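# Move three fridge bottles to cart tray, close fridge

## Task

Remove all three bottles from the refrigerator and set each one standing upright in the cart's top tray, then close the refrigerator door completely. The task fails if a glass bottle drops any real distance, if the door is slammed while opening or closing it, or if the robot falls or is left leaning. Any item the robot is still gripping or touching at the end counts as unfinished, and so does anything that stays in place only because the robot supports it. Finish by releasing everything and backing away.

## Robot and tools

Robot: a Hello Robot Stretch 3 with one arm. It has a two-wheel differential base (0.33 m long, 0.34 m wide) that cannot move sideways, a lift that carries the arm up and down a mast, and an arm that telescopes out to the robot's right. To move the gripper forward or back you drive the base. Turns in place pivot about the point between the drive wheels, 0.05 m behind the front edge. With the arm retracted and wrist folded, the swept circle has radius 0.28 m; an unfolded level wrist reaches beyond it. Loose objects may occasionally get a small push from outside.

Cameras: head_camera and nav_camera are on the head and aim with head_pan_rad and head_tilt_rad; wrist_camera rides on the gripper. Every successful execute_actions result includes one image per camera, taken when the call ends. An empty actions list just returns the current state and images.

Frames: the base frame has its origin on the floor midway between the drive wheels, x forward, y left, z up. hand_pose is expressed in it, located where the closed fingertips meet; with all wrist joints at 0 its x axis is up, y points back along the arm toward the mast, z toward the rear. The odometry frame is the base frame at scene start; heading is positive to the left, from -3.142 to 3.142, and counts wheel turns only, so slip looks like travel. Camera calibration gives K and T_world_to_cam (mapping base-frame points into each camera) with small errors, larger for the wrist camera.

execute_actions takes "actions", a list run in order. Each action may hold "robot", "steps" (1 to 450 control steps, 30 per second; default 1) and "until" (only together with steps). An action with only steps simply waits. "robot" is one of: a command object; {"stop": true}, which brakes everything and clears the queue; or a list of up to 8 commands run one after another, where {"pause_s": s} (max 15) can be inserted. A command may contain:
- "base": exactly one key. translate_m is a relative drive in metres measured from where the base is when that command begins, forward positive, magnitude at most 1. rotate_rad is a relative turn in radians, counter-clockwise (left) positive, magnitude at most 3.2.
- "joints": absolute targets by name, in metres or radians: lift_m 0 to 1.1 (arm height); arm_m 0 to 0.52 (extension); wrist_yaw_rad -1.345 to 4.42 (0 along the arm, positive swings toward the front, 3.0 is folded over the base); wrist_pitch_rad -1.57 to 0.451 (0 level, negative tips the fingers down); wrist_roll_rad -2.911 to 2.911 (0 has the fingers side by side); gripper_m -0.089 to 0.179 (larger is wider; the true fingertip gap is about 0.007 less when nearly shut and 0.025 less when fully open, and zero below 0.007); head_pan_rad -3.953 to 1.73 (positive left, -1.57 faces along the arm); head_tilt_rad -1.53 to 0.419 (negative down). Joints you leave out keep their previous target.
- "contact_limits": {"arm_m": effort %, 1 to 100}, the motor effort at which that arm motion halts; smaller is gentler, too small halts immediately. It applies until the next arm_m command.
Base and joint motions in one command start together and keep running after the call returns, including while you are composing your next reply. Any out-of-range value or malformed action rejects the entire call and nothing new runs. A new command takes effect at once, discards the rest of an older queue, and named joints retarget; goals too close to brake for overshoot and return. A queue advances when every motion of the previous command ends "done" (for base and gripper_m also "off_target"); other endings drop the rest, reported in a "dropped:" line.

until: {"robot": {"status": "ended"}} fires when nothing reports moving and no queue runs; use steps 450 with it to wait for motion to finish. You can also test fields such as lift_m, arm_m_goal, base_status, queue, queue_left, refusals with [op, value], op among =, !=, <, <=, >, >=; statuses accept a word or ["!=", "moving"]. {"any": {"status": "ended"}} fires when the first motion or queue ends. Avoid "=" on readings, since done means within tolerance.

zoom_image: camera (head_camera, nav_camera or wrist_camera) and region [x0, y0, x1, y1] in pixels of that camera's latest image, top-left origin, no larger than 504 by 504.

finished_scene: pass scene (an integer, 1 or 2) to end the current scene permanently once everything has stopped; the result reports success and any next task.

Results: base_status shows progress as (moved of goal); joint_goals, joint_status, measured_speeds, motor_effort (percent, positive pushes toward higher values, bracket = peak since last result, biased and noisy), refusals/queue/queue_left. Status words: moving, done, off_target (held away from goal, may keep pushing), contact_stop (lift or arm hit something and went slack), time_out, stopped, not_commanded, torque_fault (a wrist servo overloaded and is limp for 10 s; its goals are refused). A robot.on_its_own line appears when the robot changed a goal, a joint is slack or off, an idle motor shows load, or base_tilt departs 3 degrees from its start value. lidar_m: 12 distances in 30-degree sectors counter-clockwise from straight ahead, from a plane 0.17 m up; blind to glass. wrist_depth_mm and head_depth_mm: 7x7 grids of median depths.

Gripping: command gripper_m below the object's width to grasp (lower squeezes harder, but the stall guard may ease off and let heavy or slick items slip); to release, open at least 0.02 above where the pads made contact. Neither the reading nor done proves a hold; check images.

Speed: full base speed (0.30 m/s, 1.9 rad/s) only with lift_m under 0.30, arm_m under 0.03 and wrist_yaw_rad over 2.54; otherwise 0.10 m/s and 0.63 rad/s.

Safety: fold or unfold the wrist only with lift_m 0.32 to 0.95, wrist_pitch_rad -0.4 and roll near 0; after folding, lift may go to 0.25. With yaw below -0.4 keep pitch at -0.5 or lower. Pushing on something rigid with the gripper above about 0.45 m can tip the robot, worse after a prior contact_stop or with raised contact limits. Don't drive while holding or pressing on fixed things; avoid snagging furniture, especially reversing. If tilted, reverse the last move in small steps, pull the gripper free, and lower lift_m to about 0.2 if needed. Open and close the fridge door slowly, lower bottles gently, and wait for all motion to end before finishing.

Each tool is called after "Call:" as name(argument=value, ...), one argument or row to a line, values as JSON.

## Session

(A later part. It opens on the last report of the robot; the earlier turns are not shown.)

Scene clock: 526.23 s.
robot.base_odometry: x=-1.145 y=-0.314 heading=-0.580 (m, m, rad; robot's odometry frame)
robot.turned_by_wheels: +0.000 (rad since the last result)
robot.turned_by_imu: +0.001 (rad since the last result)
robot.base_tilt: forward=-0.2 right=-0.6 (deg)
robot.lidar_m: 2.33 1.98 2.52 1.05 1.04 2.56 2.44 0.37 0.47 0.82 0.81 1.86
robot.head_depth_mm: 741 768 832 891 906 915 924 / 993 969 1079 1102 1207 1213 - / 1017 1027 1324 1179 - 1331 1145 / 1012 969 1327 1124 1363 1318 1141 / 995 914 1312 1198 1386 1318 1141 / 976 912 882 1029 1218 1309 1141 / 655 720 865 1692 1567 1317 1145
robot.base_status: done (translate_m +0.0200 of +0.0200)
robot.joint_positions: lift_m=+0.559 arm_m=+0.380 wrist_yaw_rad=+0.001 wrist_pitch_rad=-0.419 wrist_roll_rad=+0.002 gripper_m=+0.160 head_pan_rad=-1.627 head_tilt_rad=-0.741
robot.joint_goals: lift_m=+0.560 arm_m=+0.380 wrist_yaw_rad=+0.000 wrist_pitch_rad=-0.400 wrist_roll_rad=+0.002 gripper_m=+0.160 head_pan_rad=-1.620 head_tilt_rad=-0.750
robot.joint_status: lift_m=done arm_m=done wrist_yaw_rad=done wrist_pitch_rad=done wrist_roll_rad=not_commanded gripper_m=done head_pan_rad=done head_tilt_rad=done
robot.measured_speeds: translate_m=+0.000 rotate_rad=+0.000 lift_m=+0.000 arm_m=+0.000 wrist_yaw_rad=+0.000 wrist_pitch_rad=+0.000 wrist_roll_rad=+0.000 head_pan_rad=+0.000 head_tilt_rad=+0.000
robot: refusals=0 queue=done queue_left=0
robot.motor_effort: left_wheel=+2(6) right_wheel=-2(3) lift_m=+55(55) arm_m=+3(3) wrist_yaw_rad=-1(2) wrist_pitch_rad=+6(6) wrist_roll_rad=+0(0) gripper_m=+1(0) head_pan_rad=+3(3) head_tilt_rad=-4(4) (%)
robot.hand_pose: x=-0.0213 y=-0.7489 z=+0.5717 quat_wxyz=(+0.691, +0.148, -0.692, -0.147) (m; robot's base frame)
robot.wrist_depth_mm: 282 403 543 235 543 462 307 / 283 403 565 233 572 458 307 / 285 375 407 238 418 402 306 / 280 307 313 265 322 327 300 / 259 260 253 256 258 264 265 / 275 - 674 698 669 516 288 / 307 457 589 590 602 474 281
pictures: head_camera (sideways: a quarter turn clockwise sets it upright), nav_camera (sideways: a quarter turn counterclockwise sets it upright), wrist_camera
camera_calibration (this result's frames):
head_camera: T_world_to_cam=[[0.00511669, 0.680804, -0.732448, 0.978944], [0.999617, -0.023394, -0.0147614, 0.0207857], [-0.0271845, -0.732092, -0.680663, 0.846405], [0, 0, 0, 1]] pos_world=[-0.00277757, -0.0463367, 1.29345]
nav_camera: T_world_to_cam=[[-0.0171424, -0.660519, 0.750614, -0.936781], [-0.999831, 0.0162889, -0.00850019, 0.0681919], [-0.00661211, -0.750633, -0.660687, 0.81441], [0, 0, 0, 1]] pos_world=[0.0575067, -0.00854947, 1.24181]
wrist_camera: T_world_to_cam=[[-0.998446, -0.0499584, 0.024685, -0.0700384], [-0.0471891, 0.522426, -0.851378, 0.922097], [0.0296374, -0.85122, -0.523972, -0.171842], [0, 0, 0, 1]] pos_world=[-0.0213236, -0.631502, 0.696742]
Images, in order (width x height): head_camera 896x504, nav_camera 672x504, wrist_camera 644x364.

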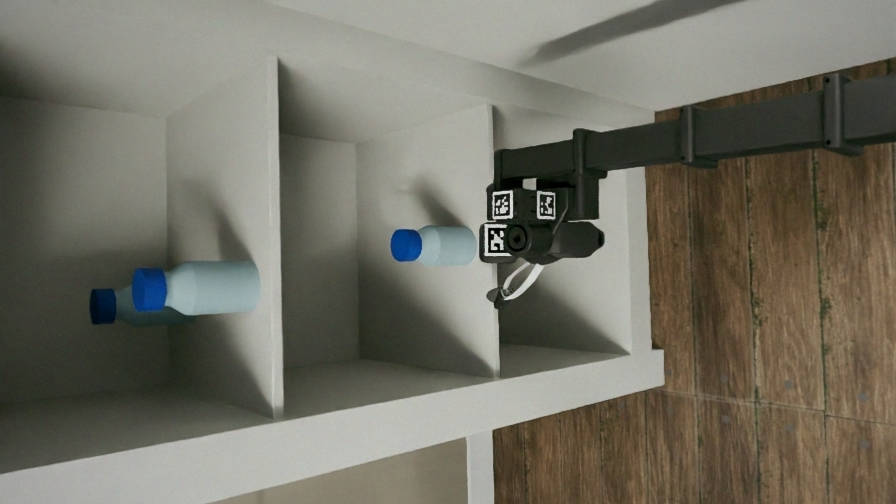

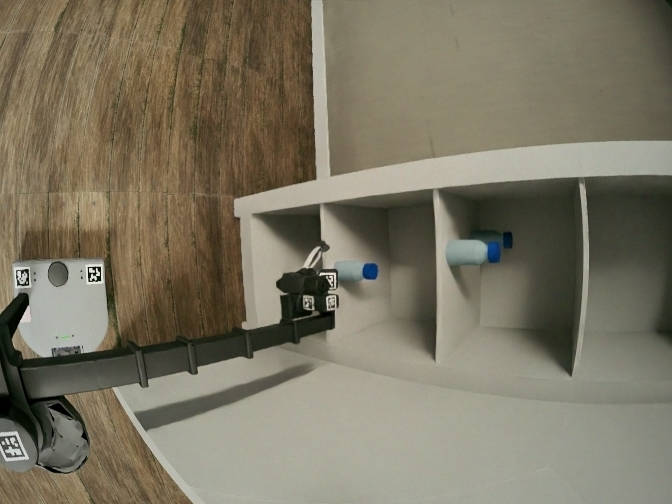

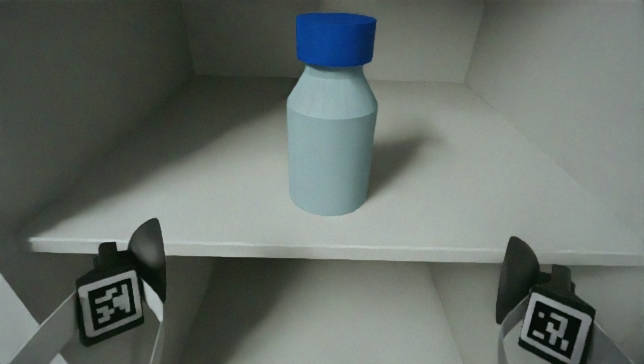

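Call:
execute_actions(
  actions=[
    {"robot": {"joints": {"arm_m": 0.52}}, "steps": 200, "until": {"robot": {"status": "ended"}}},
  ],
)

Scene clock: 568.23 s.
robot.base_odometry: x=-1.145 y=-0.314 heading=-0.580 (m, m, rad; robot's odometry frame)
robot.turned_by_wheels: +0.000 (rad since the last result)
robot.turned_by_imu: +0.000 (rad since the last result)
robot.base_tilt: forward=-0.3 right=-0.7 (deg)
robot.lidar_m: 2.33 1.97 2.52 1.06 1.04 2.57 2.44 0.37 0.47 0.82 0.81 1.86
robot.head_depth_mm: 743 771 837 895 905 918 925 / 989 964 1083 1104 1205 1211 - / 1017 1029 1325 1241 1418 1315 1138 / 1015 969 1313 1196 1420 1321 1149 / 997 915 1320 1192 1388 1316 1140 / 970 912 947 1030 1230 1319 1140 / 657 720 860 1685 1572 1318 1144
robot.base_status: done (translate_m +0.0200 of +0.0200)
robot.joint_positions: lift_m=+0.559 arm_m=+0.520 wrist_yaw_rad=+0.001 wrist_pitch_rad=-0.419 wrist_roll_rad=+0.002 gripper_m=+0.160 head_pan_rad=-1.627 head_tilt_rad=-0.741
robot.joint_goals: lift_m=+0.560 arm_m=+0.520 wrist_yaw_rad=+0.000 wrist_pitch_rad=-0.400 wrist_roll_rad=+0.002 gripper_m=+0.160 head_pan_rad=-1.620 head_tilt_rad=-0.750
robot.joint_status: lift_m=done arm_m=done wrist_yaw_rad=done wrist_pitch_rad=done wrist_roll_rad=not_commanded gripper_m=done head_pan_rad=done head_tilt_rad=done
robot.measured_speeds: translate_m=+0.000 rotate_rad=+0.000 lift_m=+0.000 arm_m=+0.000 wrist_yaw_rad=+0.000 wrist_pitch_rad=+0.000 wrist_roll_rad=+0.000 head_pan_rad=+0.000 head_tilt_rad=+0.000
robot: refusals=0 queue=done queue_left=0
robot.motor_effort: left_wheel=+2(1) right_wheel=-2(1) lift_m=+55(55) arm_m=+3(3) wrist_yaw_rad=-1(1) wrist_pitch_rad=+6(6) wrist_roll_rad=+0(0) gripper_m=+0(0) head_pan_rad=+3(3) head_tilt_rad=-4(4) (%)
robot.hand_pose: x=-0.0213 y=-0.8890 z=+0.5717 quat_wxyz=(+0.691, +0.148, -0.692, -0.147) (m; robot's base frame)
robot.wrist_depth_mm: 286 403 415 413 416 406 302 / 291 415 445 110 433 435 299 / 292 372 377 90 377 397 299 / 280 307 311 100 305 325 297 / 249 258 243 112 242 264 263 / 212 - 207 114 210 220 223 / 178 181 180 132 183 188 195
pictures: head_camera (sideways: a quarter turn clockwise sets it upright), nav_camera (sideways: a quarter turn counterclockwise sets it upright), wrist_camera
camera_calibration (this result's frames):
head_camera: T_world_to_cam=[[0.00511779, 0.680822, -0.732431, 0.978922], [0.999617, -0.0233937, -0.0147606, 0.0207846], [-0.0271837, -0.732075, -0.680681, 0.846428], [0, 0, 0, 1]] pos_world=[-0.00277756, -0.0463365, 1.29345]
nav_camera: T_world_to_cam=[[-0.0171435, -0.660537, 0.750597, -0.93676], [-0.999831, 0.0162892, -0.00850117, 0.0681932], [-0.00661128, -0.750616, -0.660705, 0.814434], [0, 0, 0, 1]] pos_world=[0.0575068, -0.008548, 1.24181]
wrist_camera: T_world_to_cam=[[-0.998447, -0.0499386, 0.0246856, -0.0770202], [-0.0471789, 0.522416, -0.851385, 0.995239], [0.0296208, -0.851227, -0.52396, -0.291032], [0, 0, 0, 1]] pos_world=[-0.0213257, -0.771509, 0.696743]
Images, in order (width x height): head_camera 896x504, nav_camera 672x504, wrist_camera 644x364.

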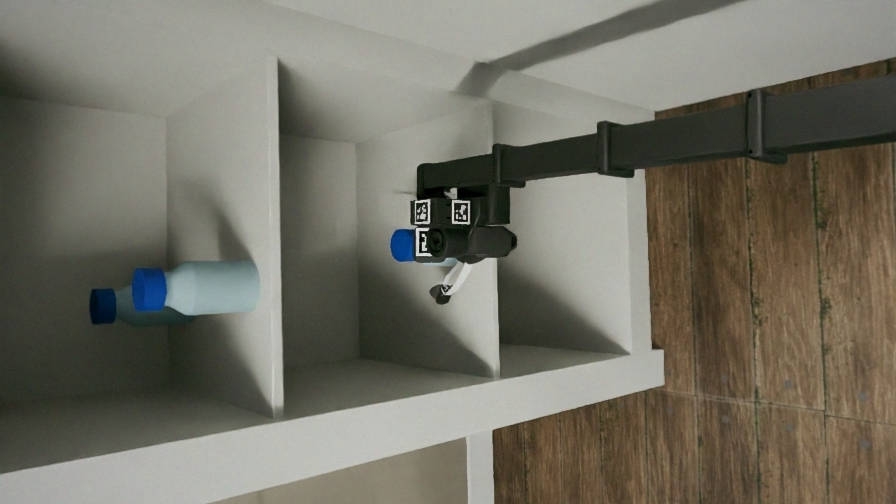

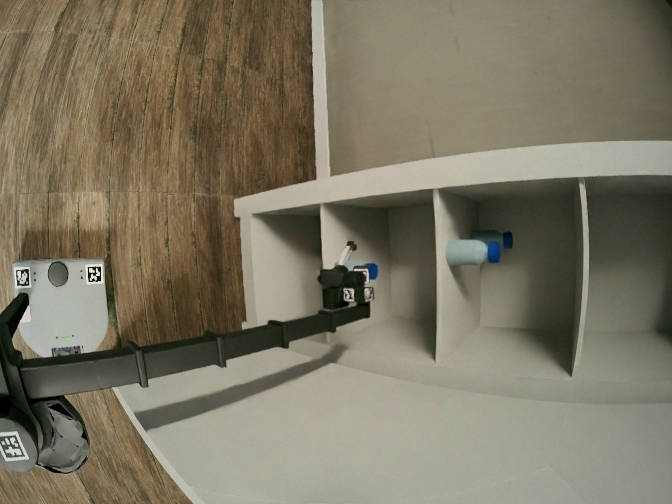

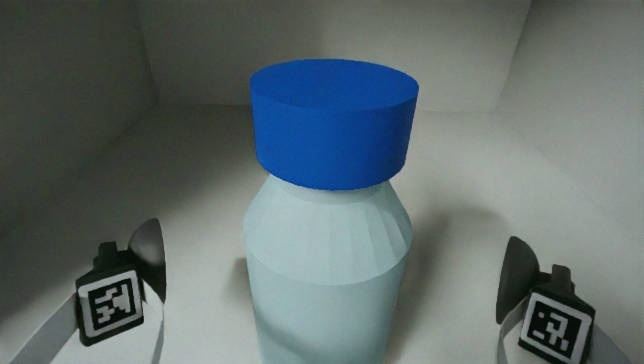

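Call:
execute_actions(
  actions=[
    {"robot": {"joints": {"gripper_m": 0.02}}, "steps": 90, "until": {"robot": {"status": "ended"}}},
    {"steps": 5},
  ],
)

Scene clock: 576.80 s.
robot.base_odometry: x=-1.145 y=-0.314 heading=-0.580 (m, m, rad; robot's odometry frame)
robot.turned_by_wheels: +0.000 (rad since the last result)
robot.turned_by_imu: +0.000 (rad since the last result)
robot.base_tilt: forward=-0.2 right=-0.7 (deg)
robot.lidar_m: 2.33 1.98 2.52 1.05 1.04 2.56 2.44 0.36 0.47 0.82 0.81 1.86
robot.head_depth_mm: 743 769 836 893 903 919 931 / 991 970 1088 1101 1202 1221 - / 1014 1029 1329 1239 1413 1323 1145 / 1017 961 1320 1199 1418 1318 1138 / 995 917 1308 1192 1389 1312 1140 / 974 913 940 1024 1220 1318 1136 / 657 718 859 1671 1562 1323 1140
robot.base_status: done (translate_m +0.0200 of +0.0200)
robot.joint_positions: lift_m=+0.559 arm_m=+0.520 wrist_yaw_rad=+0.003 wrist_pitch_rad=-0.428 wrist_roll_rad=+0.002 gripper_m=+0.021 head_pan_rad=-1.627 head_tilt_rad=-0.741
robot.joint_goals: lift_m=+0.560 arm_m=+0.520 wrist_yaw_rad=+0.000 wrist_pitch_rad=-0.400 wrist_roll_rad=+0.002 gripper_m=+0.020 head_pan_rad=-1.620 head_tilt_rad=-0.750
robot.joint_status: lift_m=done arm_m=done wrist_yaw_rad=done wrist_pitch_rad=done wrist_roll_rad=not_commanded gripper_m=done head_pan_rad=done head_tilt_rad=done
robot.measured_speeds: translate_m=+0.000 rotate_rad=+0.000 lift_m=+0.000 arm_m=+0.000 wrist_yaw_rad=+0.000 wrist_pitch_rad=+0.000 wrist_roll_rad=+0.000 head_pan_rad=+0.000 head_tilt_rad=+0.000
robot: refusals=0 queue=done queue_left=0
robot.motor_effort: left_wheel=+3(4) right_wheel=-3(5) lift_m=+56(55) arm_m=+2(3) wrist_yaw_rad=-2(3) wrist_pitch_rad=+8(8) wrist_roll_rad=+0(0) gripper_m=-20(93) head_pan_rad=+3(3) head_tilt_rad=-4(4) (%)
robot.hand_pose: x=-0.0208 y=-0.8879 z=+0.5698 quat_wxyz=(+0.691, +0.151, -0.691, -0.150) (m; robot's base frame)
robot.wrist_depth_mm: 284 403 414 413 413 411 303 / 289 412 445 101 113 435 305 / 292 364 371 86 94 391 304 / 278 301 304 95 288 317 295 / 242 246 243 108 121 257 259 / 207 209 126 109 115 217 218 / 179 180 177 125 176 187 188
pictures: head_camera (sideways: a quarter turn clockwise sets it upright), nav_camera (sideways: a quarter turn counterclockwise sets it upright), wrist_camera
camera_calibration (this result's frames):
head_camera: T_world_to_cam=[[0.00511762, 0.680822, -0.732431, 0.978922], [0.999617, -0.0233935, -0.0147606, 0.0207846], [-0.0271835, -0.732075, -0.680681, 0.846428], [0, 0, 0, 1]] pos_world=[-0.00277755, -0.0463365, 1.29345]
nav_camera: T_world_to_cam=[[-0.0171433, -0.660537, 0.750597, -0.93676], [-0.999831, 0.016289, -0.00850117, 0.0681932], [-0.0066111, -0.750616, -0.660705, 0.814434], [0, 0, 0, 1]] pos_world=[0.0575068, -0.00854799, 1.24181]
wrist_camera: T_world_to_cam=[[-0.998347, -0.0520895, 0.0242704, -0.0781606], [-0.0482149, 0.529454, -0.846968, 0.996838], [0.0312681, -0.846738, -0.53109, -0.283078], [0, 0, 0, 1]] pos_world=[-0.0211177, -0.771544, 0.695846]
Images, in order (width x height): head_camera 896x504, nav_camera 672x504, wrist_camera 644x364.

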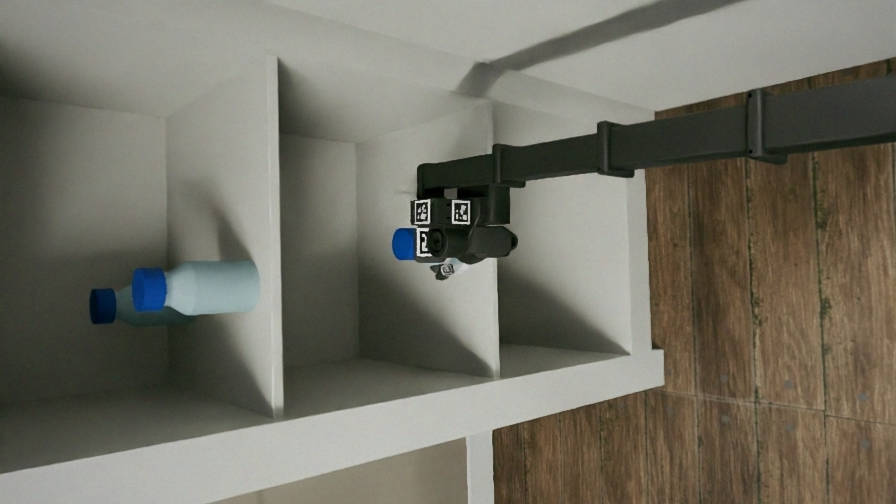

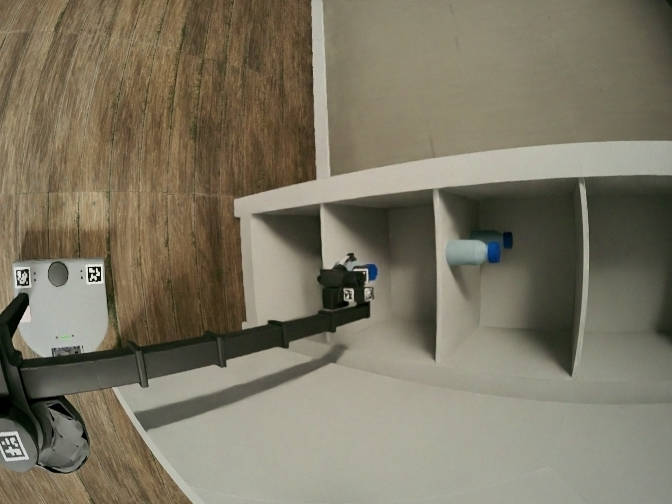

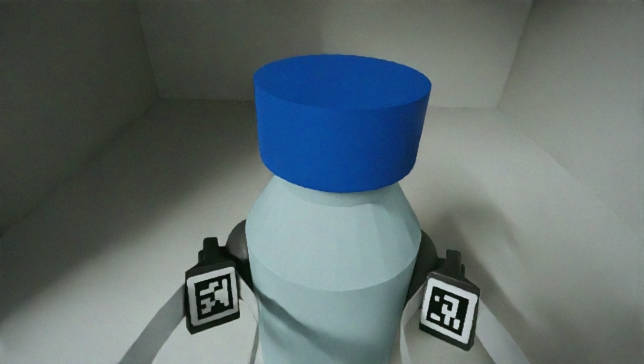

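Call:
execute_actions(
  actions=[
    {"robot": {"joints": {"lift_m": 0.59, "wrist_pitch_rad": -0.36}}, "steps": 45, "until": {"robot": {"lift_m_status": ["!=", "moving"]}}},
    {"steps": 3},
  ],
)

Scene clock: 697.87 s.
robot.base_odometry: x=-1.145 y=-0.314 heading=-0.580 (m, m, rad; robot's odometry frame)
robot.turned_by_wheels: +0.000 (rad since the last result)
robot.turned_by_imu: +0.000 (rad since the last result)
robot.base_tilt: forward=-0.2 right=-0.7 (deg)
robot.lidar_m: 2.33 1.98 2.52 1.06 1.04 2.56 2.44 0.36 0.47 0.82 0.82 1.86
robot.head_depth_mm: 741 767 837 890 908 918 926 / 992 972 1080 1104 1196 1178 - / 1022 1028 1335 1280 1416 1319 1138 / 1015 968 1323 1243 1417 1317 1141 / 996 920 1312 1197 1384 1327 1138 / 973 913 943 1028 1220 1327 1139 / 656 720 862 1684 1561 1323 1139
robot.base_status: done (translate_m +0.0200 of +0.0200)
robot.joint_positions: lift_m=+0.589 arm_m=+0.520 wrist_yaw_rad=+0.002 wrist_pitch_rad=-0.420 wrist_roll_rad=+0.002 gripper_m=+0.021 head_pan_rad=-1.627 head_tilt_rad=-0.741
robot.joint_goals: lift_m=+0.590 arm_m=+0.520 wrist_yaw_rad=+0.000 wrist_pitch_rad=-0.360 wrist_roll_rad=+0.002 gripper_m=+0.020 head_pan_rad=-1.620 head_tilt_rad=-0.750
robot.joint_status: lift_m=done arm_m=done wrist_yaw_rad=done wrist_pitch_rad=off_target wrist_roll_rad=not_commanded gripper_m=done head_pan_rad=done head_tilt_rad=done
robot.measured_speeds: translate_m=+0.000 rotate_rad=+0.000 lift_m=+0.000 arm_m=+0.000 wrist_yaw_rad=+0.000 wrist_pitch_rad=+0.000 wrist_roll_rad=+0.000 head_pan_rad=+0.000 head_tilt_rad=+0.000
robot: refusals=0 queue=dropped queue_left=0
robot.motor_effort: left_wheel=+3(3) right_wheel=-3(3) lift_m=+60(62) arm_m=+2(3) wrist_yaw_rad=-2(2) wrist_pitch_rad=+18(19) wrist_roll_rad=+0(0) gripper_m=-19(19) head_pan_rad=+3(3) head_tilt_rad=-4(4) (%)
robot.hand_pose: x=-0.0210 y=-0.8889 z=+0.6013 quat_wxyz=(+0.691, +0.148, -0.692, -0.147) (m; robot's base frame)
robot.wrist_depth_mm: 288 401 414 412 411 404 302 / 288 409 445 101 434 432 302 / 288 412 468 90 99 435 300 / 292 353 359 102 340 369 298 / 279 289 292 108 121 302 284 / 243 246 127 110 116 255 258 / 211 212 208 125 206 221 220
pictures: head_camera (sideways: a quarter turn clockwise sets it upright), nav_camera (sideways: a quarter turn counterclockwise sets it upright), wrist_camera
camera_calibration (this result's frames):
head_camera: T_world_to_cam=[[0.00511754, 0.680822, -0.732431, 0.978923], [0.999617, -0.0233934, -0.0147606, 0.0207846], [-0.0271834, -0.732075, -0.680681, 0.846428], [0, 0, 0, 1]] pos_world=[-0.00277755, -0.0463365, 1.29345]
nav_camera: T_world_to_cam=[[-0.0171432, -0.660537, 0.750597, -0.93676], [-0.999831, 0.0162888, -0.00850117, 0.0681932], [-0.00661102, -0.750616, -0.660705, 0.814434], [0, 0, 0, 1]] pos_world=[0.0575068, -0.00854799, 1.24181]
wrist_camera: T_world_to_cam=[[-0.99839, -0.0510892, 0.0246318, -0.0784835], [-0.0477687, 0.523297, -0.85081, 1.02082], [0.0305775, -0.850617, -0.524895, -0.27434], [0, 0, 0, 1]] pos_world=[-0.0212055, -0.771558, 0.726454]
Images, in order (width x height): head_camera 896x504, nav_camera 672x504, wrist_camera 644x364.

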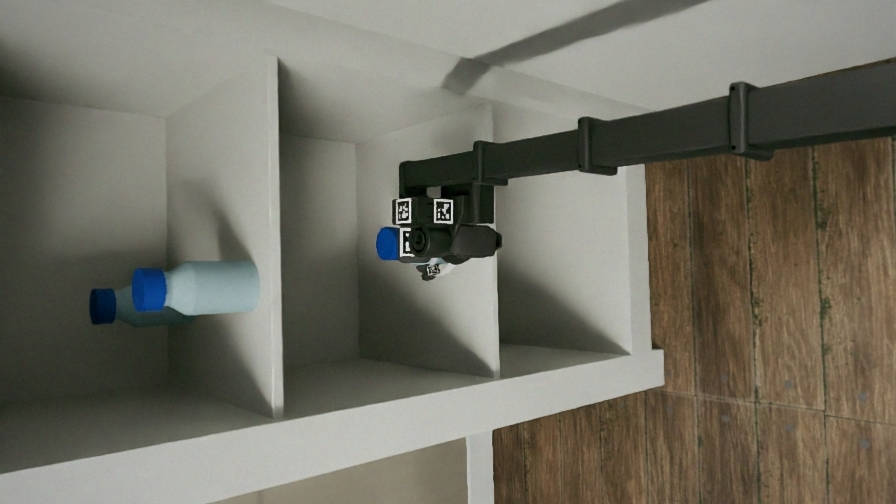

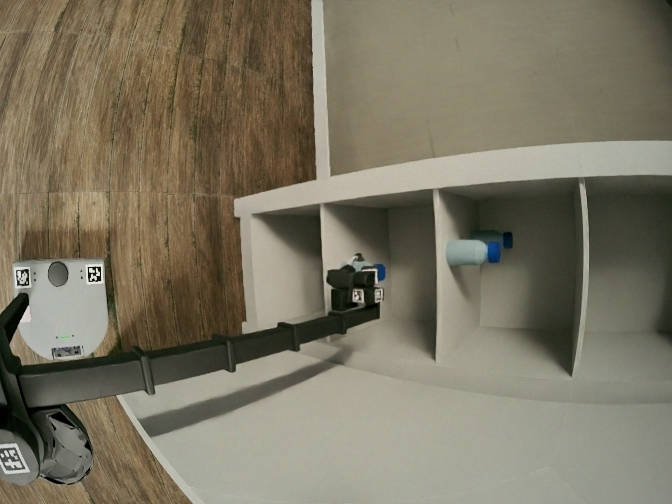

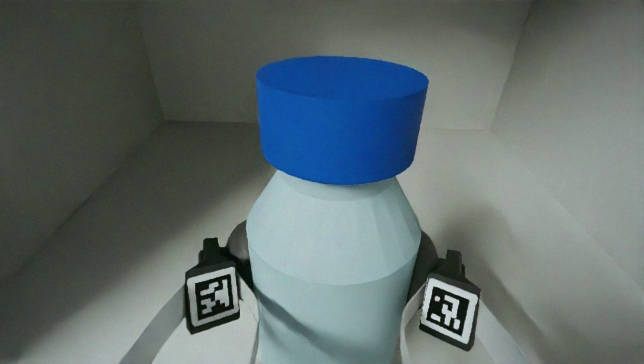

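Call:
execute_actions(
  actions=[
    {"robot": {"joints": {"arm_m": 0.0}}, "steps": 150, "until": {"robot": {"arm_m": ["<", 0.3]}}},
    {"robot": [{"base": {"rotate_rad": 1.974}, "joints": {"lift_m": 0.94, "head_pan_rad": -0.6, "head_tilt_rad": -0.6}}, {"base": {"translate_m": 0.38}}], "steps": 450, "until": {"robot": {"status": "ended"}}},
  ],
)

Scene clock: 772.47 s.
robot.base_odometry: x=-1.078 y=+0.060 heading=+1.394 (m, m, rad; robot's odometry frame)
robot.turned_by_wheels: +1.974 (rad since the last result)
robot.turned_by_imu: +2.013 (rad since the last result)
robot.base_tilt: forward=-0.2 right=-0.7 (deg)
robot.lidar_m: 0.65 0.66 2.30 2.32 0.53 0.52 1.19 2.12 2.47 2.02 2.24 0.69
robot.head_depth_mm: 1802 2016 2252 2322 1780 1439 1204 / 1781 1944 2209 2300 1765 1439 1208 / 1749 1930 2165 2315 1753 1440 1215 / 1720 1897 2124 2305 1772 1441 1211 / 1688 1863 2101 2224 1769 1436 1205 / 1677 1841 2029 2192 1057 1080 1158 / 1630 1798 1976 862 1055 961 1116
robot.base_status: done (translate_m +0.3800 of +0.3800)
robot.joint_positions: lift_m=+0.939 arm_m=+0.001 wrist_yaw_rad=+0.000 wrist_pitch_rad=-0.420 wrist_roll_rad=+0.002 gripper_m=+0.021 head_pan_rad=-0.607 head_tilt_rad=-0.606
robot.joint_goals: lift_m=+0.940 arm_m=+0.000 wrist_yaw_rad=+0.000 wrist_pitch_rad=-0.360 wrist_roll_rad=+0.002 gripper_m=+0.020 head_pan_rad=-0.600 head_tilt_rad=-0.600
robot.joint_status: lift_m=done arm_m=done wrist_yaw_rad=done wrist_pitch_rad=off_target wrist_roll_rad=not_commanded gripper_m=done head_pan_rad=done head_tilt_rad=done
robot.measured_speeds: translate_m=+0.000 rotate_rad=+0.000 lift_m=+0.000 arm_m=+0.000 wrist_yaw_rad=+0.000 wrist_pitch_rad=+0.000 wrist_roll_rad=+0.000 head_pan_rad=+0.000 head_tilt_rad=+0.000
robot: refusals=0 queue=done queue_left=0
robot.motor_effort: left_wheel=-2(7) right_wheel=+0(4) lift_m=+60(62) arm_m=-4(6) wrist_yaw_rad=+0(2) wrist_pitch_rad=+18(18) wrist_roll_rad=-1(0) gripper_m=-19(19) head_pan_rad=+3(36) head_tilt_rad=+2(14) (%)
robot.hand_pose: x=-0.0216 y=-0.3698 z=+0.9513 quat_wxyz=(+0.691, +0.147, -0.692, -0.148) (m; robot's base frame)
robot.wrist_depth_mm: - - - - - - - / - - - 102 - - - / - - - 90 99 - - / - - - 102 - - - / - - - 109 121 - - / - - 127 110 116 - - / - - - 124 - - -
pictures: head_camera (sideways: a quarter turn clockwise sets it upright), nav_camera (sideways: a quarter turn counterclockwise sets it upright), wrist_camera
camera_calibration (this result's frames):
head_camera: T_world_to_cam=[[-0.491573, 0.301206, -0.817087, 1.0923], [0.545149, 0.838124, -0.0190097, 0.0290917], [0.679094, -0.454779, -0.576201, 0.706208], [0, 0, 0, 1]] pos_world=[0.0415042, -0.0322213, 1.29998]
nav_camera: T_world_to_cam=[[0.466137, -0.299542, 0.832461, -1.04642], [-0.536696, -0.84377, -0.00308779, 0.0583214], [0.703331, -0.445339, -0.554075, 0.67139], [0, 0, 0, 1]] pos_world=[0.0468688, 0.0347584, 1.24329]
wrist_camera: T_world_to_cam=[[-0.998518, -0.0485173, 0.0246426, -0.0602235], [-0.0464264, 0.523317, -0.850873, 1.04706], [0.0283861, -0.850756, -0.524794, 0.350772], [0, 0, 0, 1]] pos_world=[-0.0214802, -0.252444, 1.07648]
Images, in order (width x height): head_camera 896x504, nav_camera 672x504, wrist_camera 644x364.

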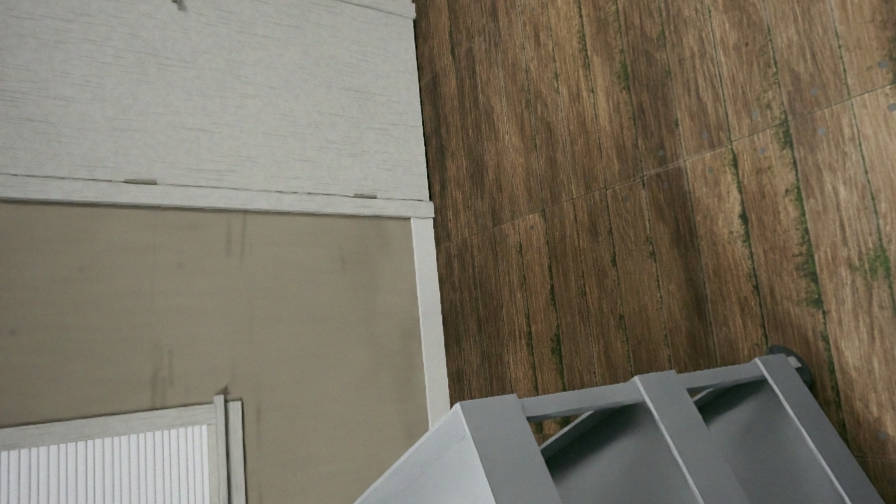

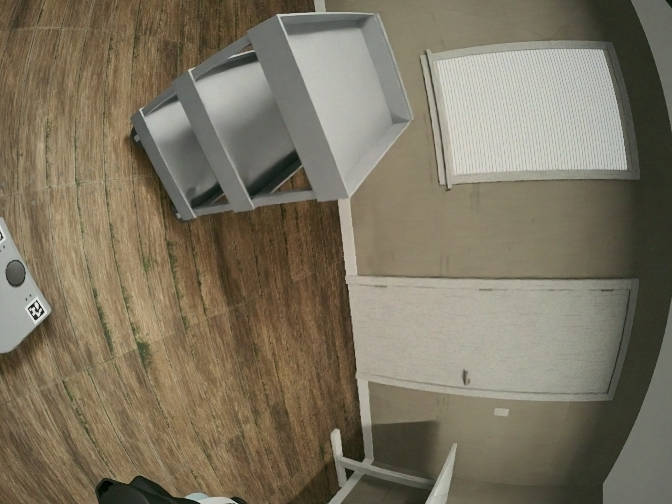

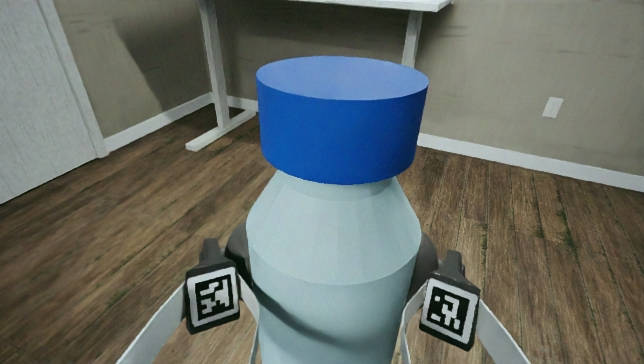

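Call:
execute_actions(
  actions=[
    {"robot": {"base": {"rotate_rad": 1.582}, "joints": {"arm_m": 0.2, "lift_m": 0.95, "head_pan_rad": -1.57, "head_tilt_rad": -0.75}}, "steps": 300, "until": {"robot": {"status": "ended"}}},
  ],
)

Scene clock: 824.70 s.
robot.base_odometry: x=-1.078 y=+0.060 heading=+2.976 (m, m, rad; robot's odometry frame)
robot.turned_by_wheels: +1.582 (rad since the last result)
robot.turned_by_imu: +1.611 (rad since the last result)
robot.base_tilt: forward=-0.2 right=-0.7 (deg)
robot.lidar_m: 2.33 0.52 0.53 1.19 2.15 2.47 2.02 2.22 0.69 0.65 0.66 2.30
robot.head_depth_mm: 1665 1833 - 1802 1557 1328 1139 / 1744 1887 - 1124 1078 1293 1142 / 1813 1568 - 1154 1083 1252 1139 / 1888 1211 993 1116 1052 1252 1142 / 1977 1213 968 1119 1051 1257 1145 / 2085 2379 965 842 1468 1314 1141 / 2200 2576 2484 1918 1568 1321 1139
robot.base_status: done (rotate_rad +1.5819 of +1.5820)
robot.joint_positions: lift_m=+0.949 arm_m=+0.200 wrist_yaw_rad=+0.000 wrist_pitch_rad=-0.420 wrist_roll_rad=+0.002 gripper_m=+0.021 head_pan_rad=-1.563 head_tilt_rad=-0.741
robot.joint_goals: lift_m=+0.950 arm_m=+0.200 wrist_yaw_rad=+0.000 wrist_pitch_rad=-0.360 wrist_roll_rad=+0.002 gripper_m=+0.020 head_pan_rad=-1.570 head_tilt_rad=-0.750
robot.joint_status: lift_m=done arm_m=done wrist_yaw_rad=done wrist_pitch_rad=off_target wrist_roll_rad=not_commanded gripper_m=done head_pan_rad=done head_tilt_rad=done
robot.measured_speeds: translate_m=+0.000 rotate_rad=+0.000 lift_m=+0.000 arm_m=+0.000 wrist_yaw_rad=+0.000 wrist_pitch_rad=+0.000 wrist_roll_rad=+0.000 head_pan_rad=+0.000 head_tilt_rad=+0.000
robot: refusals=0 queue=done queue_left=0
robot.motor_effort: left_wheel=-1(6) right_wheel=+0(4) lift_m=+60(61) arm_m=+2(4) wrist_yaw_rad=+0(0) wrist_pitch_rad=+18(18) wrist_roll_rad=+0(0) gripper_m=-20(19) head_pan_rad=-3(36) head_tilt_rad=-4(16) (%)
robot.hand_pose: x=-0.0215 y=-0.5689 z=+0.9613 quat_wxyz=(+0.691, +0.148, -0.692, -0.148) (m; robot's base frame)
robot.wrist_depth_mm: - - - - - - - / - - 797 101 - - - / - - 639 90 99 - - / - 464 502 102 478 - - / 356 404 414 109 121 397 - / 289 286 127 110 116 303 - / - 344 602 125 332 - -
pictures: head_camera (sideways: a quarter turn clockwise sets it upright), nav_camera (sideways: a quarter turn counterclockwise sets it upright), wrist_camera
camera_calibration (this result's frames):
head_camera: T_world_to_cam=[[-0.0381974, 0.679893, -0.732316, 0.979036], [0.999081, 0.0402371, -0.0147551, 0.0207807], [0.0194343, -0.732206, -0.680806, 0.846306], [0, 0, 0, 1]] pos_world=[0.000187649, -0.0468059, 1.29344]
nav_camera: T_world_to_cam=[[0.0249059, -0.660418, 0.750485, -0.93687], [-0.998843, -0.0473369, -0.00850792, 0.0681959], [0.0411444, -0.749405, -0.660833, 0.814309], [0, 0, 0, 1]] pos_world=[0.0579463, -0.00525075, 1.24181]
wrist_camera: T_world_to_cam=[[-0.998503, -0.048818, 0.0246532, -0.0702436], [-0.0465893, 0.523191, -0.850941, 1.15977], [0.028643, -0.850816, -0.524682, 0.186503], [0, 0, 0, 1]] pos_world=[-0.0214475, -0.451532, 1.08648]
Images, in order (width x height): head_camera 896x504, nav_camera 672x504, wrist_camera 644x364.

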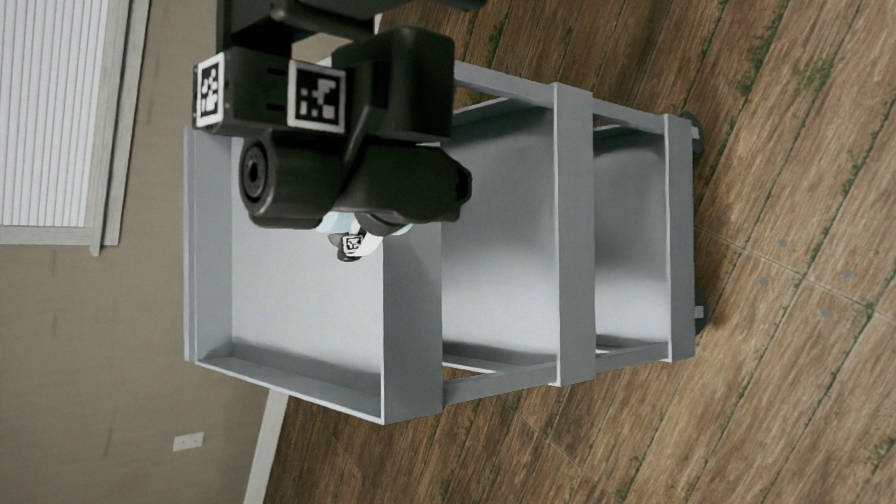

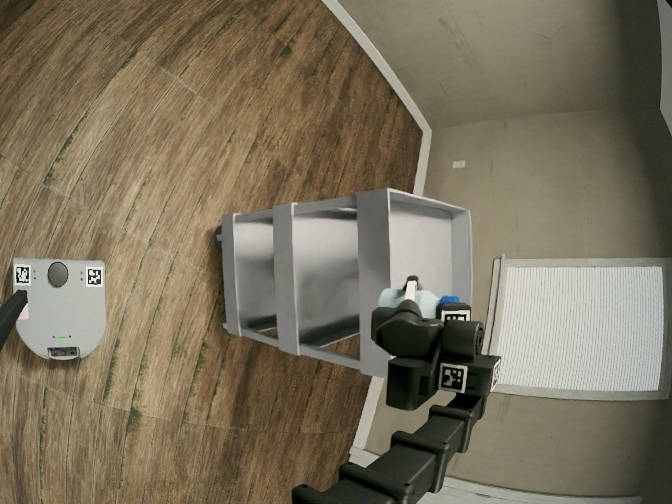

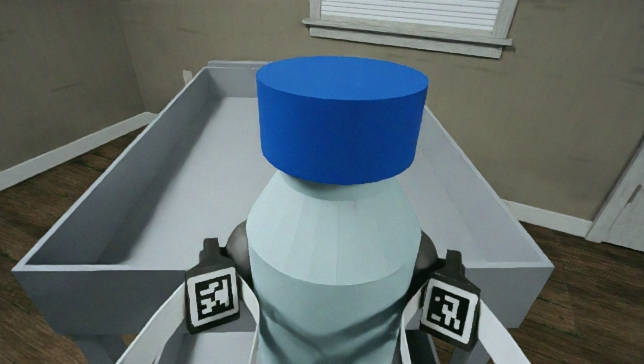

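Call:
execute_actions(
  actions=[
    {"robot": {"base": {"translate_m": 0.04}, "joints": {"arm_m": 0.5}}, "steps": 200, "until": {"robot": {"status": "ended"}}},
  ],
)

Scene clock: 887.60 s.
robot.base_odometry: x=-1.118 y=+0.066 heading=+2.976 (m, m, rad; robot's odometry frame)
robot.turned_by_wheels: +0.000 (rad since the last result)
robot.turned_by_imu: +0.000 (rad since the last result)
robot.base_tilt: forward=-0.2 right=-0.7 (deg)
robot.lidar_m: 2.29 0.51 0.50 1.19 2.13 2.51 2.05 2.24 0.68 0.64 0.66 2.27
robot.head_depth_mm: 1676 - 887 823 1526 1324 1131 / 1725 1217 968 1113 1050 1263 1139 / 1794 - 929 1117 1059 1253 1139 / 1904 1216 968 1113 1052 1253 1140 / 2012 2106 963 838 1024 1262 1142 / 2107 2416 2488 1812 1556 1313 1137 / 2232 2583 2477 1916 1572 1318 1135
robot.base_status: done (translate_m +0.0400 of +0.0400)
robot.joint_positions: lift_m=+0.949 arm_m=+0.500 wrist_yaw_rad=+0.000 wrist_pitch_rad=-0.420 wrist_roll_rad=+0.002 gripper_m=+0.021 head_pan_rad=-1.563 head_tilt_rad=-0.741
robot.joint_goals: lift_m=+0.950 arm_m=+0.500 wrist_yaw_rad=+0.000 wrist_pitch_rad=-0.360 wrist_roll_rad=+0.002 gripper_m=+0.020 head_pan_rad=-1.570 head_tilt_rad=-0.750
robot.joint_status: lift_m=done arm_m=done wrist_yaw_rad=done wrist_pitch_rad=off_target wrist_roll_rad=not_commanded gripper_m=done head_pan_rad=done head_tilt_rad=done
robot.measured_speeds: translate_m=+0.000 rotate_rad=+0.000 lift_m=+0.000 arm_m=+0.000 wrist_yaw_rad=+0.000 wrist_pitch_rad=+0.000 wrist_roll_rad=+0.000 head_pan_rad=+0.000 head_tilt_rad=+0.000
robot: refusals=0 queue=done queue_left=0
robot.motor_effort: left_wheel=-2(3) right_wheel=+0(2) lift_m=+60(60) arm_m=+3(2) wrist_yaw_rad=+0(0) wrist_pitch_rad=+17(17) wrist_roll_rad=+0(0) gripper_m=-20(19) head_pan_rad=-3(3) head_tilt_rad=-4(3) (%)
robot.hand_pose: x=-0.0215 y=-0.8688 z=+0.9613 quat_wxyz=(+0.691, +0.148, -0.692, -0.148) (m; robot's base frame)
robot.wrist_depth_mm: - - - - - - - / - - - 102 - - - / - - 539 90 99 - - / - 464 499 102 483 - - / - 392 411 109 121 397 - / 310 346 127 110 116 349 - / 282 298 292 125 290 308 274
pictures: head_camera (sideways: a quarter turn clockwise sets it upright), nav_camera (sideways: a quarter turn counterclockwise sets it upright), wrist_camera
camera_calibration (this result's frames):
head_camera: T_world_to_cam=[[-0.0381933, 0.679906, -0.732304, 0.979022], [0.999081, 0.0402311, -0.0147545, 0.02078], [0.0194297, -0.732195, -0.680818, 0.846321], [0, 0, 0, 1]] pos_world=[0.000187358, -0.0468058, 1.29344]
nav_camera: T_world_to_cam=[[0.0249019, -0.66043, 0.750474, -0.936856], [-0.998843, -0.0473305, -0.00850858, 0.0681968], [0.0411397, -0.749394, -0.660845, 0.814325], [0, 0, 0, 1]] pos_world=[0.0579463, -0.00525008, 1.24181]
wrist_camera: T_world_to_cam=[[-0.998501, -0.0488644, 0.0246538, -0.0849183], [-0.0466138, 0.523179, -0.850947, 1.31671], [0.0286827, -0.850821, -0.524672, -0.0687318], [0, 0, 0, 1]] pos_world=[-0.0214425, -0.751505, 1.08649]
Images, in order (width x height): head_camera 896x504, nav_camera 672x504, wrist_camera 644x364.

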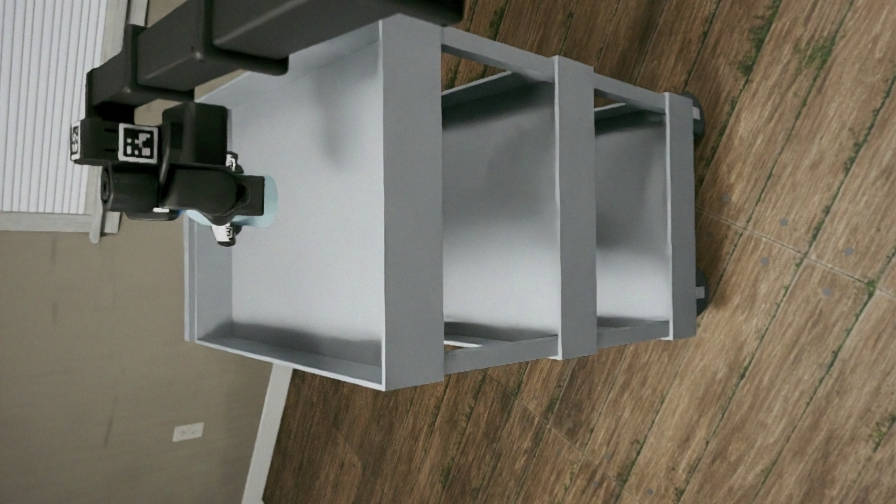

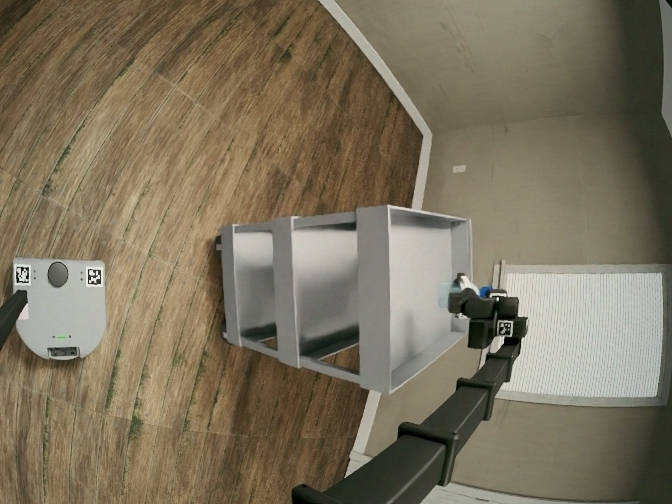

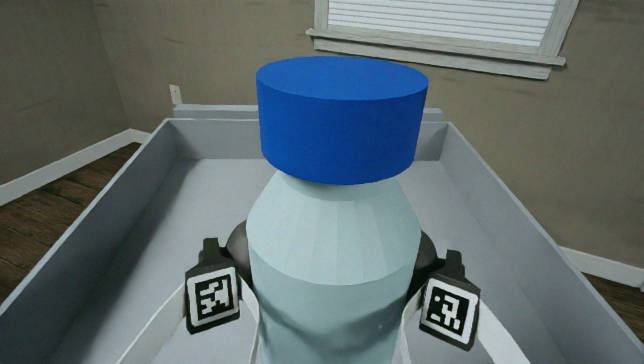

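Call:
execute_actions(
  actions=[],
)

Scene clock: 922.73 s.
robot.base_odometry: x=-1.118 y=+0.066 heading=+2.976 (m, m, rad; robot's odometry frame)
robot.turned_by_wheels: +0.000 (rad since the last result)
robot.turned_by_imu: +0.000 (rad since the last result)
robot.base_tilt: forward=-0.2 right=-0.7 (deg)
robot.lidar_m: 2.29 0.51 0.50 1.19 2.13 2.51 2.06 2.25 0.69 0.64 0.66 2.27
robot.head_depth_mm: 1669 - 891 823 1531 1320 1137 / 1715 1209 965 1119 1046 1261 1133 / 1812 - 928 1118 1058 1259 1141 / 1919 1207 968 1117 1051 1252 1144 / 2015 2121 966 837 1023 1268 1137 / 2112 2431 2490 1805 1555 1321 1139 / 2216 2594 2489 1907 1553 1312 1141
robot.base_status: done (translate_m +0.0400 of +0.0400)
robot.joint_positions: lift_m=+0.949 arm_m=+0.500 wrist_yaw_rad=+0.000 wrist_pitch_rad=-0.420 wrist_roll_rad=+0.002 gripper_m=+0.021 head_pan_rad=-1.563 head_tilt_rad=-0.741
robot.joint_goals: lift_m=+0.950 arm_m=+0.500 wrist_yaw_rad=+0.000 wrist_pitch_rad=-0.360 wrist_roll_rad=+0.002 gripper_m=+0.020 head_pan_rad=-1.570 head_tilt_rad=-0.750
robot.joint_status: lift_m=done arm_m=done wrist_yaw_rad=done wrist_pitch_rad=off_target wrist_roll_rad=not_commanded gripper_m=done head_pan_rad=done head_tilt_rad=done
robot.measured_speeds: translate_m=+0.000 rotate_rad=+0.000 lift_m=+0.000 arm_m=+0.000 wrist_yaw_rad=+0.000 wrist_pitch_rad=+0.000 wrist_roll_rad=+0.000 head_pan_rad=+0.000 head_tilt_rad=+0.000
robot: refusals=0 queue=done queue_left=0
robot.motor_effort: left_wheel=-3(2) right_wheel=+0(0) lift_m=+61(60) arm_m=+3(3) wrist_yaw_rad=+0(0) wrist_pitch_rad=+18(18) wrist_roll_rad=+0(0) gripper_m=-19(19) head_pan_rad=-3(3) head_tilt_rad=-4(4) (%)
robot.hand_pose: x=-0.0215 y=-0.8688 z=+0.9613 quat_wxyz=(+0.691, +0.148, -0.692, -0.148) (m; robot's base frame)
robot.wrist_depth_mm: - - - - - - - / - - - 102 - - - / - - 539 90 99 - - / - 460 500 102 479 - - / - 397 409 109 121 396 - / 306 346 127 110 116 348 - / 282 297 291 124 292 309 274
pictures: head_camera (sideways: a quarter turn clockwise sets it upright), nav_camera (sideways: a quarter turn counterclockwise sets it upright), wrist_camera
camera_calibration (this result's frames):
head_camera: T_world_to_cam=[[-0.0381931, 0.679906, -0.732304, 0.979022], [0.999081, 0.0402309, -0.0147545, 0.02078], [0.0194295, -0.732195, -0.680818, 0.846321], [0, 0, 0, 1]] pos_world=[0.000187347, -0.0468058, 1.29344]
nav_camera: T_world_to_cam=[[0.0249017, -0.66043, 0.750474, -0.936856], [-0.998843, -0.0473303, -0.00850858, 0.0681968], [0.0411395, -0.749394, -0.660845, 0.814325], [0, 0, 0, 1]] pos_world=[0.0579463, -0.00525009, 1.24181]
wrist_camera: T_world_to_cam=[[-0.998501, -0.0488642, 0.0246539, -0.0849182], [-0.0466138, 0.523179, -0.850947, 1.31671], [0.0286824, -0.850821, -0.524672, -0.0687318], [0, 0, 0, 1]] pos_world=[-0.0214426, -0.751505, 1.08649]
Images, in order (width x height): head_camera 896x504, nav_camera 672x504, wrist_camera 644x364.

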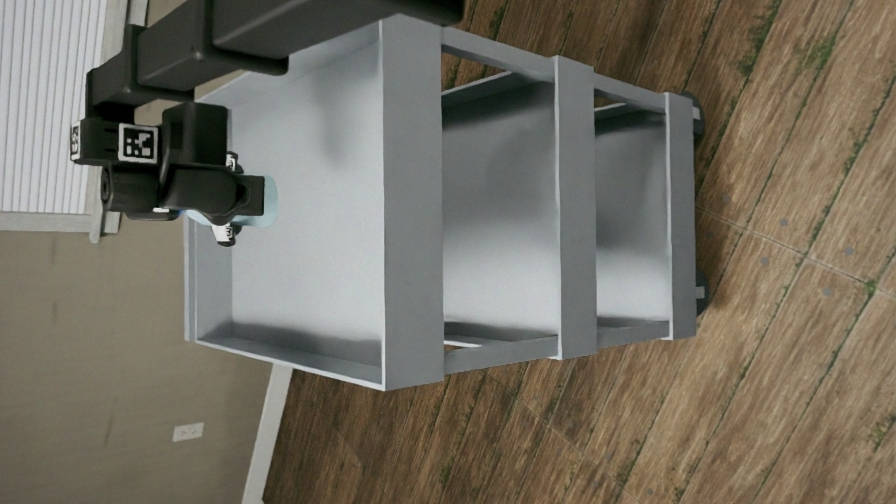

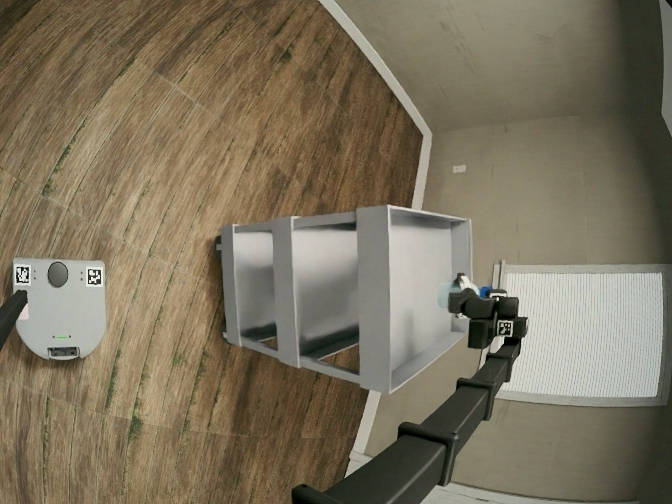

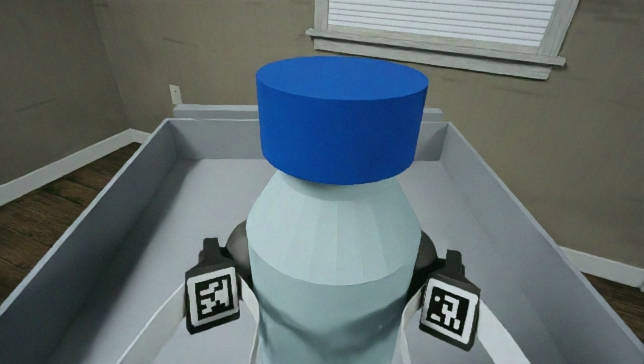

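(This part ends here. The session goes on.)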